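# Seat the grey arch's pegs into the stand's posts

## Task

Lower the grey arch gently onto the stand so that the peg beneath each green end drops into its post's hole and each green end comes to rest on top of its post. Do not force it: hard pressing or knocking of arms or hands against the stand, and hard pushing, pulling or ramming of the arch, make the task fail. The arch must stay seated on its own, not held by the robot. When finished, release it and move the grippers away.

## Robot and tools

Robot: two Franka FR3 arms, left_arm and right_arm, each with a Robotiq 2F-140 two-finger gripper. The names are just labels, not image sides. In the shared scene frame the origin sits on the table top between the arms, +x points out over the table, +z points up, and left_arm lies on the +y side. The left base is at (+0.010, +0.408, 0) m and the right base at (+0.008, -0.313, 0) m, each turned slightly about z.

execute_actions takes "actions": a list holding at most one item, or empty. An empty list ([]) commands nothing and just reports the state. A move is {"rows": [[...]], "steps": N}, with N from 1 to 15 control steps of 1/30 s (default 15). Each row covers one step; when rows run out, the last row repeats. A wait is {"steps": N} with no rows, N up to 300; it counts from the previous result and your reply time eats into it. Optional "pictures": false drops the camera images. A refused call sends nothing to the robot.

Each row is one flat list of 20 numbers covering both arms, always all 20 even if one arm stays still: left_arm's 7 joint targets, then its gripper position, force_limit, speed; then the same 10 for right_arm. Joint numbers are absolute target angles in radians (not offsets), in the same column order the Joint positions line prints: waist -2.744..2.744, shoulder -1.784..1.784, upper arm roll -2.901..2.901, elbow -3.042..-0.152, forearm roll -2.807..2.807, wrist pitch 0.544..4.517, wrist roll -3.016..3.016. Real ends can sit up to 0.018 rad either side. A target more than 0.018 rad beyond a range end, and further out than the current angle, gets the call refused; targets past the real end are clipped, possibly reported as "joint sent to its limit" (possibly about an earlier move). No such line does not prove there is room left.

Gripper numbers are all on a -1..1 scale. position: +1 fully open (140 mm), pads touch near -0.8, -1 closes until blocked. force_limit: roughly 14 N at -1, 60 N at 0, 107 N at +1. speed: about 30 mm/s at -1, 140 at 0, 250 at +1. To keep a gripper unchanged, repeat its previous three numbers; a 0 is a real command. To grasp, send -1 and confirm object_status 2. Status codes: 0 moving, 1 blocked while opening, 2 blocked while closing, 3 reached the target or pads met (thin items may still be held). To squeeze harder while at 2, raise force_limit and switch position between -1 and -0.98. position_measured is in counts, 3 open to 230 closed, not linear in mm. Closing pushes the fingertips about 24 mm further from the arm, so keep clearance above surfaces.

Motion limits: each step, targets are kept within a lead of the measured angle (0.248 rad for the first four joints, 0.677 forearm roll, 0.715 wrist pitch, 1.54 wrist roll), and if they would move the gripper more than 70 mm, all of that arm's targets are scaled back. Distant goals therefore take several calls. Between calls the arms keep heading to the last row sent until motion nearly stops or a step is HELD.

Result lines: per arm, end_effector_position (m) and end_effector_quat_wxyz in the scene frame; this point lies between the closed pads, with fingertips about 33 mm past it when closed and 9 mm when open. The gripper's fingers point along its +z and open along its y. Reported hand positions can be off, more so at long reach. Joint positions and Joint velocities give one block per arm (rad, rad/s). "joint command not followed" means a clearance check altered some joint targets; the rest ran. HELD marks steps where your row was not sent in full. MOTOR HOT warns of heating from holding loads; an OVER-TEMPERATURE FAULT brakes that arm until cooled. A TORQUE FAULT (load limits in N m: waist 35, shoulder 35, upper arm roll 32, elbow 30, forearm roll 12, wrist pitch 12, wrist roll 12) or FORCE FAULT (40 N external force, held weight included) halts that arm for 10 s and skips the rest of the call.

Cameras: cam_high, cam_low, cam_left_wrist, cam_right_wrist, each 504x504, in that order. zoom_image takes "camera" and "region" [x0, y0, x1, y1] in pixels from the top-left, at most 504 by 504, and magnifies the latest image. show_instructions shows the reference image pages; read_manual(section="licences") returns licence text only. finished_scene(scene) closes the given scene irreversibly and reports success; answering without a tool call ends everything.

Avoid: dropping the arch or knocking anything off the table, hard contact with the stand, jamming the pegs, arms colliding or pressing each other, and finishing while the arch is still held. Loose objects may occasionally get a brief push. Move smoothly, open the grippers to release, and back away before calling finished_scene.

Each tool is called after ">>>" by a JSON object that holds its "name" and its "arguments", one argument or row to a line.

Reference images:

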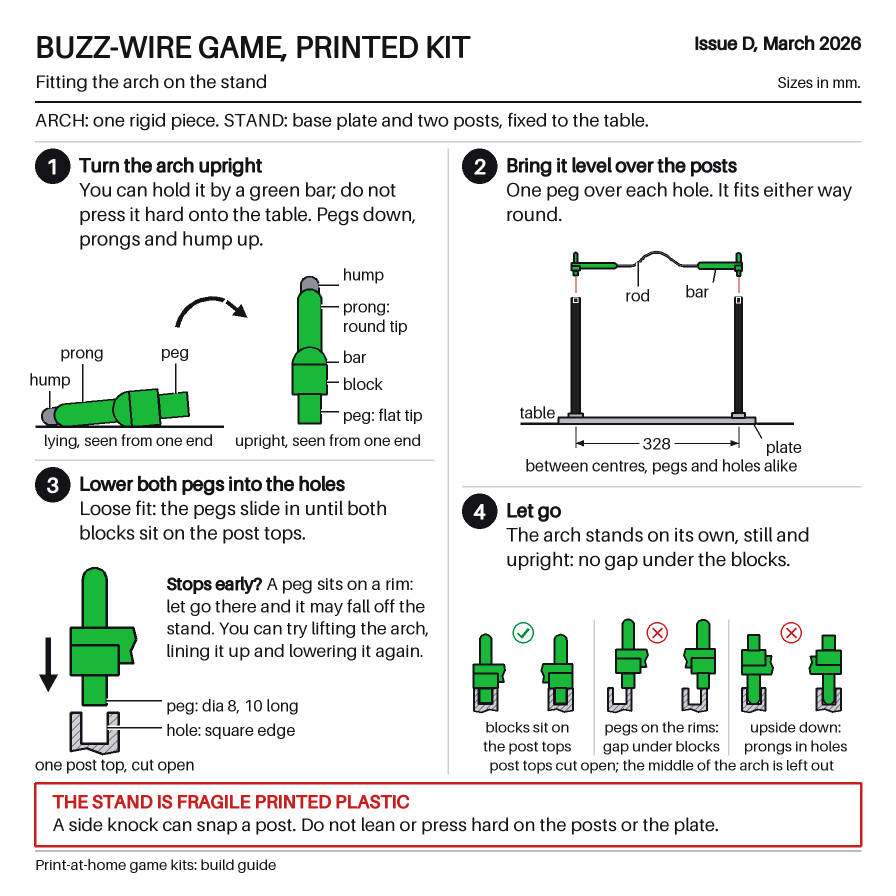

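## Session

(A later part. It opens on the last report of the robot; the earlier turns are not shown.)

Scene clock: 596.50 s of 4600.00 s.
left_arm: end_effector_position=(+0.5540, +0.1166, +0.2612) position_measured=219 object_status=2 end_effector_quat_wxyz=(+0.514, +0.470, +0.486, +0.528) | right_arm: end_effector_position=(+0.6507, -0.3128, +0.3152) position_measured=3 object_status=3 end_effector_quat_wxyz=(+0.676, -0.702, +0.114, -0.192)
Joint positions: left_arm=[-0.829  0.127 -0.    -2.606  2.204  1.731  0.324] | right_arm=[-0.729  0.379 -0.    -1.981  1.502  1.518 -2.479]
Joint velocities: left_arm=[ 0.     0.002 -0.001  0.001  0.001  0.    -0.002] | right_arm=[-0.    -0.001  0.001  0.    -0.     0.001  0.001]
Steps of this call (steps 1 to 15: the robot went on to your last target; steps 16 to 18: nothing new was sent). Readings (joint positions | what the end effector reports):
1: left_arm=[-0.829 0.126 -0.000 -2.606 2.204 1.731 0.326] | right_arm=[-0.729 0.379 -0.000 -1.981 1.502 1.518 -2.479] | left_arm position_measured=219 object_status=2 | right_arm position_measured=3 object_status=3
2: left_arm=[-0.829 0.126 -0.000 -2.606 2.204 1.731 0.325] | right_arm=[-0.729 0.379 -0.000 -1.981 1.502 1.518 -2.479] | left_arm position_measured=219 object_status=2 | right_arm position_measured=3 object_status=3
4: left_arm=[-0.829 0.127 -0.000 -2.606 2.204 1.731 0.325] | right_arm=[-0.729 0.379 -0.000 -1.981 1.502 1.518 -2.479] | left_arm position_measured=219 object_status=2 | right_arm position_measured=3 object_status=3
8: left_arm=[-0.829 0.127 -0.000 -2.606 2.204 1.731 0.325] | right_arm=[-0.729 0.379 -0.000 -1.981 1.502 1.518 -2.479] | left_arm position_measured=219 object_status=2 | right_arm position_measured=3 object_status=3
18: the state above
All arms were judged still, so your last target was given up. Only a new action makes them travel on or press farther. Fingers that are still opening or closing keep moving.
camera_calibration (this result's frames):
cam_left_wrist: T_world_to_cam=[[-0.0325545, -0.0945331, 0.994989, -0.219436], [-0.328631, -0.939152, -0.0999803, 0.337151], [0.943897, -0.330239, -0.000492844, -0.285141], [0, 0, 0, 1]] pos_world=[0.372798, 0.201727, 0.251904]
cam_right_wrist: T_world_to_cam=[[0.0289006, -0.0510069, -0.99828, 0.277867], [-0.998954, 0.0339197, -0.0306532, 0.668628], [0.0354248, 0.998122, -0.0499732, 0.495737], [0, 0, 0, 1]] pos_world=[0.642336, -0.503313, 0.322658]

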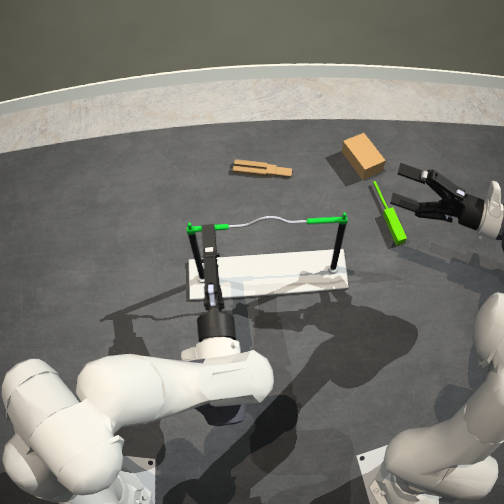

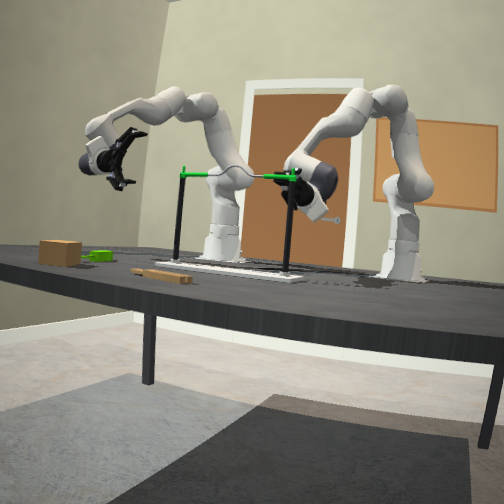

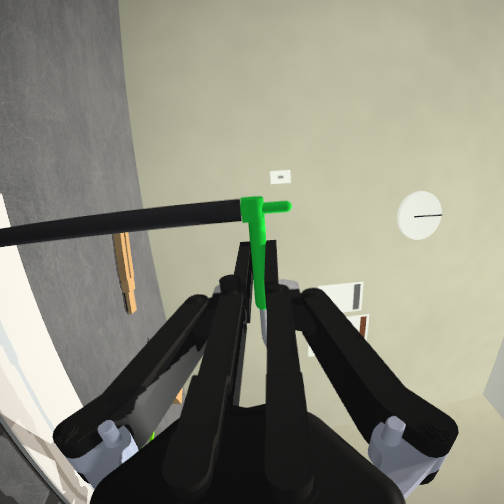

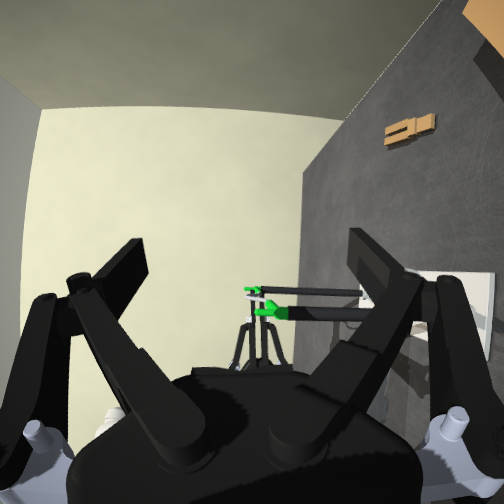

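>>> {"name": "execute_actions", "arguments": {
  "actions": [
    {"rows":[[-0.8309,0.1295,0,-2.6051,2.2066,1.7293,0.320,-0.3,0.2,-0.8,-0.73,0.38,0,-1.98,1.502,1.517,-2.482,1,0,0]],"steps":15}
  ],
  "pictures": false
}}

>>> {"name": "execute_actions", "arguments": {
  "actions": [
    {"steps":12}
  ]
}}

Scene clock: 599.70 s of 4600.00 s.
left_arm: end_effector_position=(+0.5539, +0.1163, +0.2608) position_measured=180 object_status=0 end_effector_quat_wxyz=(+0.514, +0.470, +0.486, +0.528) | right_arm: end_effector_position=(+0.6507, -0.3128, +0.3152) position_measured=3 object_status=3 end_effector_quat_wxyz=(+0.676, -0.702, +0.114, -0.192)
Joint positions: left_arm=[-0.83   0.128  0.    -2.605  2.204  1.73   0.324] | right_arm=[-0.729  0.379 -0.    -1.981  1.502  1.518 -2.479]
Joint velocities: left_arm=[ 0.001 -0.    -0.002 -0.001  0.    -0.001  0.001] | right_arm=[-0.     0.001 -0.     0.001  0.001  0.     0.   ]
Steps of this call (steps 1 to 81: nothing new was sent; steps 82 to 96: all 15 steps of this action). Readings (joint positions | what the end effector reports):
82: left_arm=[-0.829 0.127 -0.000 -2.605 2.204 1.730 0.324] | right_arm=[-0.729 0.379 -0.000 -1.981 1.502 1.518 -2.479] | left_arm position_measured=219 object_status=0 | right_arm position_measured=3 object_status=3
83: left_arm=[-0.829 0.127 0.000 -2.605 2.204 1.730 0.324] | right_arm=[-0.729 0.379 -0.000 -1.981 1.502 1.518 -2.479] | left_arm position_measured=219 object_status=0 | right_arm position_measured=3 object_status=3
85: left_arm=[-0.829 0.128 0.000 -2.605 2.204 1.730 0.324] | right_arm=[-0.729 0.379 -0.000 -1.981 1.502 1.518 -2.479] | left_arm position_measured=211 object_status=0 | right_arm position_measured=3 object_status=3
89: left_arm=[-0.830 0.128 0.000 -2.605 2.204 1.730 0.324] | right_arm=[-0.729 0.379 -0.000 -1.981 1.502 1.518 -2.479] | left_arm position_measured=199 object_status=0 | right_arm position_measured=3 object_status=3
96: the state above

Scene clock: 600.10 s of 4600.00 s.
left_arm: end_effector_position=(+0.5539, +0.1163, +0.2607) position_measured=167 object_status=3 end_effector_quat_wxyz=(+0.514, +0.470, +0.486, +0.528) | right_arm: end_effector_position=(+0.6507, -0.3128, +0.3152) position_measured=3 object_status=3 end_effector_quat_wxyz=(+0.676, -0.702, +0.114, -0.192)
Joint positions: left_arm=[-0.83   0.128  0.    -2.605  2.204  1.73   0.324] | right_arm=[-0.729  0.379 -0.    -1.981  1.502  1.518 -2.479]
Joint velocities: left_arm=[ 0.     0.001 -0.    -0.     0.    -0.     0.   ] | right_arm=[-0.001 -0.001 -0.001 -0.     0.     0.    -0.001]
Steps of this call (steps 1 to 12: the robot went on to your last target). Readings (joint positions | what the end effector reports):
1: left_arm=[-0.830 0.128 0.000 -2.605 2.204 1.730 0.324] | right_arm=[-0.729 0.379 -0.000 -1.981 1.502 1.518 -2.479] | left_arm position_measured=177 object_status=0 | right_arm position_measured=3 object_status=3
2: left_arm=[-0.830 0.128 0.000 -2.605 2.204 1.730 0.324] | right_arm=[-0.729 0.379 -0.000 -1.981 1.502 1.518 -2.479] | left_arm position_measured=174 object_status=0 | right_arm position_measured=3 object_status=3
4: left_arm=[-0.830 0.128 0.000 -2.605 2.204 1.730 0.324] | right_arm=[-0.729 0.379 -0.000 -1.981 1.502 1.518 -2.479] | left_arm position_measured=168 object_status=0 | right_arm position_measured=3 object_status=3
8: left_arm=[-0.830 0.128 0.000 -2.605 2.204 1.730 0.324] | right_arm=[-0.729 0.379 -0.000 -1.981 1.502 1.518 -2.479] | left_arm position_measured=167 object_status=0 | right_arm position_measured=3 object_status=3
12: the state above
camera_calibration (this result's frames):
cam_left_wrist: T_world_to_cam=[[-0.0324814, -0.0949475, 0.994952, -0.219009], [-0.329184, -0.938919, -0.100347, 0.337112], [0.943707, -0.330781, -0.000757739, -0.284867], [0, 0, 0, 1]] pos_world=[0.372689, 0.201497, 0.251516]
cam_right_wrist: T_world_to_cam=[[0.0289081, -0.0510113, -0.99828, 0.277863], [-0.998954, 0.0339194, -0.0306609, 0.668632], [0.0354251, 0.998122, -0.0499774, 0.495739], [0, 0, 0, 1]] pos_world=[0.642338, -0.503314, 0.322662]

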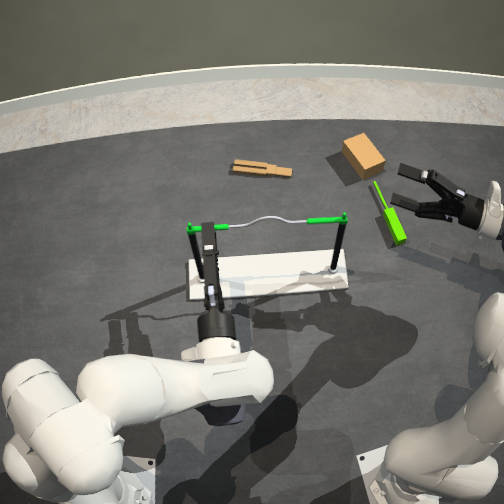

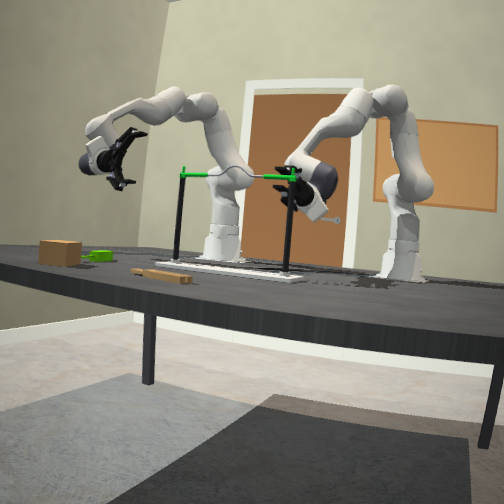

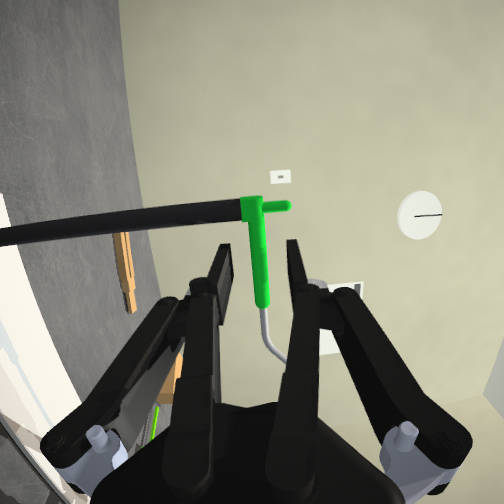

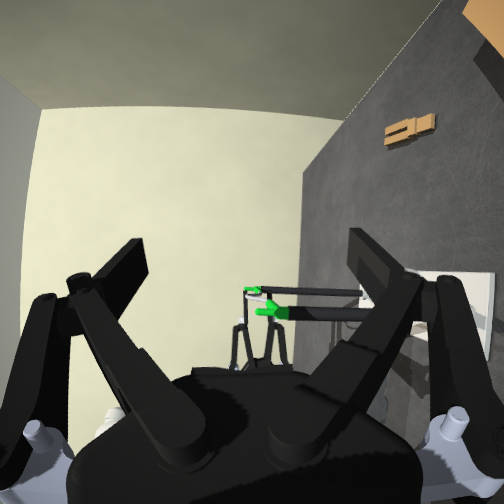

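>>> {"name": "execute_actions", "arguments": {
  "actions": [
    {"rows":[[-0.836,0.124,0,-2.611,2.198,1.726,0.324,-0.3,0.2,-0.8,-0.74,0.38,0,-1.98,1.502,1.517,-2.482,1,0,0],[-0.845,0.118,0,-2.619,2.189,1.721,0.325,-0.3,0.2,-0.8,-0.76,0.38,0,-1.98,1.502,1.517,-2.482,1,0,0],[-0.856,0.110,0,-2.629,2.178,1.715,0.326,-0.3,0.2,-0.8,-0.78,0.38,0,-1.98,1.502,1.517,-2.482,1,0,0],[-0.868,0.102,0,-2.640,2.166,1.708,0.327,-0.3,0.2,-0.8,-0.80,0.38,0,-1.98,1.502,1.517,-2.482,1,0,0],[-0.880,0.094,0,-2.651,2.155,1.701,0.328,-0.3,0.2,-0.8,-0.82,0.38,0,-1.98,1.502,1.517,-2.482,1,0,0],[-0.892,0.085,0,-2.663,2.144,1.695,0.329,-0.3,0.2,-0.8,-0.84,0.38,0,-1.98,1.502,1.517,-2.482,1,0,0],[-0.904,0.077,0,-2.674,2.133,1.689,0.330,-0.3,0.2,-0.8,-0.86,0.38,0,-1.98,1.502,1.517,-2.482,1,0,0],[-0.916,0.069,0,-2.685,2.122,1.682,0.331,-0.3,0.2,-0.8,-0.88,0.38,0,-1.98,1.502,1.517,-2.482,1,0,0],[-0.928,0.060,0,-2.696,2.112,1.676,0.332,-0.3,0.2,-0.8,-0.90,0.38,0,-1.98,1.502,1.517,-2.482,1,0,0],[-0.940,0.052,0,-2.708,2.101,1.670,0.333,-0.3,0.2,-0.8,-0.92,0.38,0,-1.98,1.502,1.517,-2.482,1,0,0],[-0.952,0.044,0,-2.719,2.090,1.663,0.334,-0.3,0.2,-0.8,-0.94,0.38,0,-1.98,1.502,1.517,-2.482,1,0,0],[-0.964,0.036,0,-2.730,2.080,1.657,0.335,-0.3,0.2,-0.8,-0.96,0.38,0,-1.98,1.502,1.517,-2.482,1,0,0],[-0.975,0.028,0,-2.740,2.071,1.652,0.336,-0.3,0.2,-0.8,-0.975,0.38,0,-1.98,1.502,1.517,-2.482,1,0,0],[-0.985,0.021,0,-2.750,2.064,1.648,0.337,-0.3,0.2,-0.8,-0.99,0.38,0,-1.98,1.502,1.517,-2.482,1,0,0]],"steps":15}
  ],
  "pictures": false
}}

>>> {"name": "execute_actions", "arguments": {
  "actions": [
    {"rows":[[-0.99,-0.02,0,-2.76,2.064,1.66,0.36,-0.3,0.2,-0.8,-1.0,0.38,0,-1.98,1.502,1.517,-2.482,1,0,0],[-0.99,-0.07,0,-2.77,2.064,1.68,0.39,-0.3,0.2,-0.8,-1.0,0.38,0,-1.98,1.502,1.517,-2.482,1,0,0],[-0.99,-0.12,0,-2.78,2.064,1.70,0.42,-0.3,0.2,-0.8,-1.0,0.38,0,-1.98,1.502,1.517,-2.482,1,0,0],[-0.99,-0.17,0,-2.79,2.064,1.72,0.45,-0.3,0.2,-0.8,-1.0,0.38,0,-1.98,1.502,1.517,-2.482,1,0,0],[-0.99,-0.22,0,-2.80,2.064,1.74,0.48,-0.3,0.2,-0.8,-1.0,0.38,0,-1.98,1.502,1.517,-2.482,1,0,0]],"steps":15}
  ]
}}

>>> {"name": "zoom_image", "arguments": {
  "camera": "cam_low",
  "region": [165, 150, 315, 200]
}}

Scene clock: 612.57 s of 4600.00 s.
left_arm: end_effector_position=(+0.4929, +0.1185, +0.2638) position_measured=167 object_status=3 end_effector_quat_wxyz=(+0.517, +0.475, +0.480, +0.526) | right_arm: end_effector_position=(+0.6323, -0.4658, +0.3153) position_measured=3 object_status=3 end_effector_quat_wxyz=(+0.649, -0.683, +0.197, -0.272)
Joint positions: left_arm=[-0.969  0.033  0.    -2.734  2.09   1.67   0.328] | right_arm=[-0.969  0.379 -0.002 -1.981  1.502  1.517 -2.479]
Joint velocities: left_arm=[-0.223 -0.149 -0.012 -0.206 -0.189 -0.112  0.018] | right_arm=[-0.4    0.001 -0.069  0.002  0.001  0.    -0.001]
Steps of this call (steps 1 to 15: the robot went on to your last target; steps 16 to 90: nothing new was sent; then 8.97 s passed at rest; steps 91 to 105: all 15 steps of this action). Readings (joint positions | what the end effector reports):
91: left_arm=[-0.831 0.128 0.000 -2.606 2.203 1.730 0.324] | right_arm=[-0.730 0.379 0.000 -1.981 1.502 1.518 -2.479] | left_arm position_measured=167 object_status=3 | right_arm position_measured=3 object_status=3
92: left_arm=[-0.834 0.126 0.000 -2.609 2.201 1.728 0.324] | right_arm=[-0.735 0.379 0.002 -1.981 1.502 1.518 -2.479] | left_arm position_measured=167 object_status=3 | right_arm position_measured=3 object_status=3
94: left_arm=[-0.847 0.116 0.001 -2.622 2.190 1.723 0.324] | right_arm=[-0.756 0.379 0.005 -1.981 1.502 1.517 -2.479] | left_arm position_measured=167 object_status=3 | right_arm position_measured=3 object_status=3
98: left_arm=[-0.890 0.087 0.001 -2.661 2.156 1.706 0.324] | right_arm=[-0.831 0.379 0.005 -1.981 1.502 1.517 -2.479] | left_arm position_measured=167 object_status=3 | right_arm position_measured=3 object_status=3
105: the state above

Scene clock: 613.07 s of 4600.00 s.
left_arm: end_effector_position=(+0.4767, +0.1203, +0.3382) position_measured=167 object_status=3 end_effector_quat_wxyz=(+0.540, +0.456, +0.484, +0.516) | right_arm: end_effector_position=(+0.6268, -0.4868, +0.3152) position_measured=3 object_status=3 end_effector_quat_wxyz=(+0.644, -0.680, +0.208, -0.282)
Joint positions: left_arm=[-0.989 -0.219  0.    -2.798  2.067  1.731  0.439] | right_arm=[-1.001  0.379 -0.002 -1.981  1.502  1.517 -2.479]
Joint velocities: left_arm=[-0.001 -0.    -0.    -0.016 -0.006  0.044  0.121] | right_arm=[ 0.001  0.    -0.    -0.001 -0.    -0.001 -0.   ]
Steps of this call (steps 1 to 15: all 15 steps of this action). Readings (joint positions | what the end effector reports):
1: left_arm=[-0.976 0.022 0.000 -2.744 2.084 1.669 0.330] | right_arm=[-0.981 0.379 -0.003 -1.981 1.502 1.517 -2.479] | left_arm position_measured=167 object_status=3 | right_arm position_measured=3 object_status=3
2: left_arm=[-0.981 0.001 0.000 -2.755 2.080 1.672 0.336] | right_arm=[-0.991 0.379 -0.004 -1.981 1.502 1.517 -2.479] | left_arm position_measured=167 object_status=3 | right_arm position_measured=3 object_status=3
4: left_arm=[-0.985 -0.070 0.000 -2.775 2.074 1.685 0.354] | right_arm=[-1.000 0.379 -0.005 -1.981 1.502 1.517 -2.479] | left_arm position_measured=167 object_status=3 | right_arm position_measured=3 object_status=3
8: left_arm=[-0.988 -0.200 0.000 -2.788 2.070 1.712 0.397] | right_arm=[-1.002 0.379 -0.003 -1.981 1.502 1.517 -2.479] | left_arm position_measured=167 object_status=3 | right_arm position_measured=3 object_status=3
15: the state above
camera_calibration (this result's frames):
cam_left_wrist: T_world_to_cam=[[-0.064382, -0.0455842, 0.996884, -0.289607], [-0.351499, -0.933901, -0.0654052, 0.321484], [0.933972, -0.354614, 0.0441036, -0.218333], [0, 0, 0, 1]] pos_world=[0.298273, 0.209609, 0.319361]
cam_right_wrist: T_world_to_cam=[[0.0140323, -0.0572036, -0.998264, 0.275994], [-0.952649, 0.302517, -0.0307262, 0.752408], [0.303749, 0.951426, -0.05025, 0.479427], [0, 0, 0, 1]] pos_world=[0.567282, -0.667967, 0.322724]

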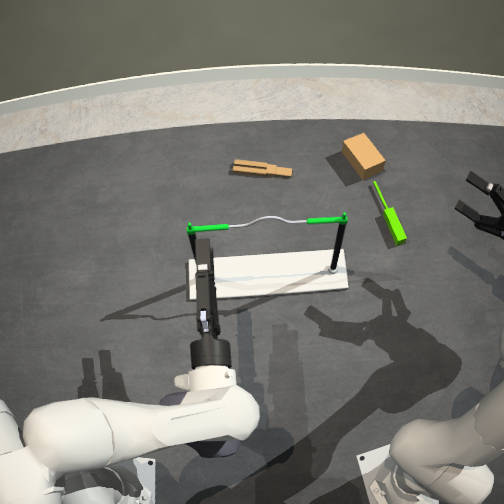

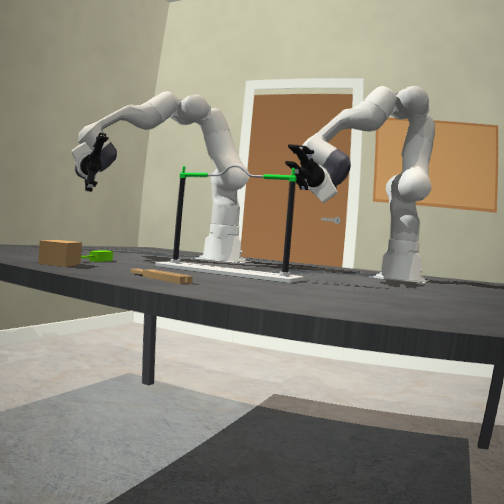

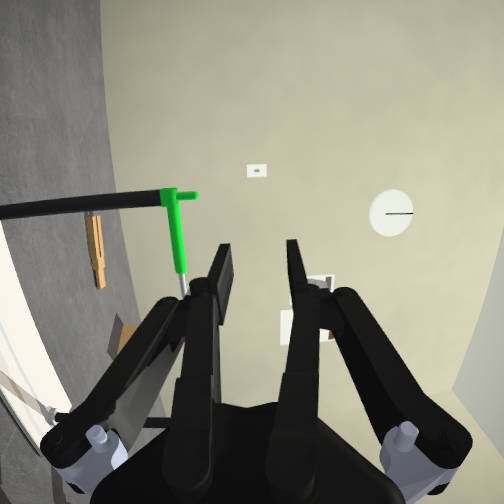

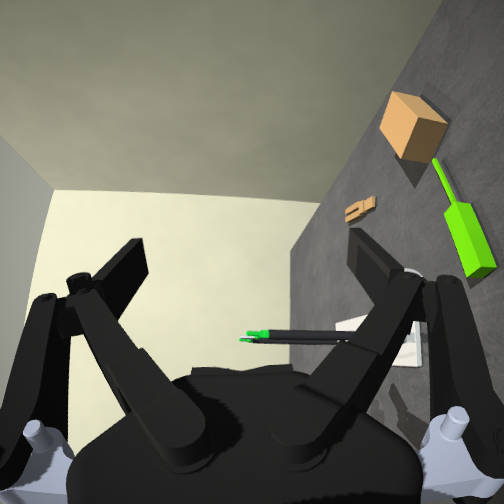

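Region (165, 150, 315, 200) of cam_low's 504x504 image, scaled by 3.360, with more detail than that image has.

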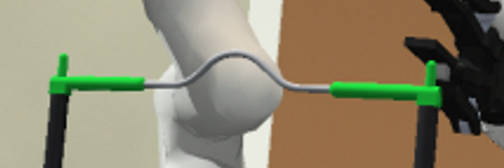

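>>> {"name": "execute_actions", "arguments": {
  "actions": [
    {"rows":[[-0.99,-0.3,0,-2.80,2.064,1.74,0.48,-0.3,0.2,-0.8,-1.0,0.38,0,-1.98,1.502,1.517,-2.482,1,0,0],[-0.99,-0.38,0,-2.80,2.064,1.74,0.48,-0.3,0.2,-0.8,-1.0,0.38,0,-1.98,1.502,1.517,-2.482,1,0,0],[-0.99,-0.46,0,-2.80,2.064,1.74,0.48,-0.3,0.2,-0.8,-1.0,0.38,0,-1.98,1.502,1.517,-2.482,1,0,0],[-0.99,-0.55,0,-2.80,2.064,1.74,0.48,-0.3,0.2,-0.8,-1.0,0.38,0,-1.98,1.502,1.517,-2.482,1,0,0]],"steps":15}
  ],
  "pictures": false
}}

>>> {"name": "finished_scene", "arguments": {
  "scene": 1
}}

Scene clock: 617.10 s of 4600.00 s.
left_arm: end_effector_position=(+0.4631, +0.1430, +0.4922) position_measured=167 object_status=3 end_effector_quat_wxyz=(+0.627, +0.342, +0.503, +0.486) | right_arm: end_effector_position=(+0.6268, -0.4867, +0.3152) position_measured=3 object_status=3 end_effector_quat_wxyz=(+0.644, -0.680, +0.208, -0.282)
Joint positions: left_arm=[-0.989 -0.549  0.    -2.797  2.065  1.739  0.476] | right_arm=[-1.001  0.379 -0.002 -1.981  1.502  1.517 -2.479]
Joint velocities: left_arm=[-0.001  0.     0.    -0.026  0.    -0.    -0.   ] | right_arm=[ 0.    -0.    -0.001 -0.001  0.001 -0.    -0.001]
Steps of this call (steps 1 to 30: the robot went on to your last target; steps 31 to 90: nothing new was sent; then 0.53 s passed at rest; steps 91 to 105: all 15 steps of this action). Readings (joint positions | what the end effector reports):
91: left_arm=[-0.989 -0.231 0.000 -2.803 2.066 1.740 0.476] | right_arm=[-1.001 0.379 -0.002 -1.981 1.502 1.517 -2.479] | left_arm position_measured=167 object_status=3 | right_arm position_measured=3 object_status=3
92: left_arm=[-0.989 -0.263 0.000 -2.808 2.065 1.742 0.476] | right_arm=[-1.001 0.379 -0.002 -1.981 1.502 1.517 -2.479] | left_arm position_measured=167 object_status=3 | right_arm position_measured=3 object_status=3
94: left_arm=[-0.989 -0.349 0.000 -2.807 2.065 1.742 0.476] | right_arm=[-1.001 0.379 -0.002 -1.981 1.502 1.517 -2.479] | left_arm position_measured=167 object_status=3 | right_arm position_measured=3 object_status=3
98: left_arm=[-0.989 -0.507 0.000 -2.797 2.065 1.740 0.476] | right_arm=[-1.001 0.379 -0.002 -1.981 1.502 1.517 -2.479] | left_arm position_measured=167 object_status=3 | right_arm position_measured=3 object_status=3
105: the state above

The scene is finished: the task was done.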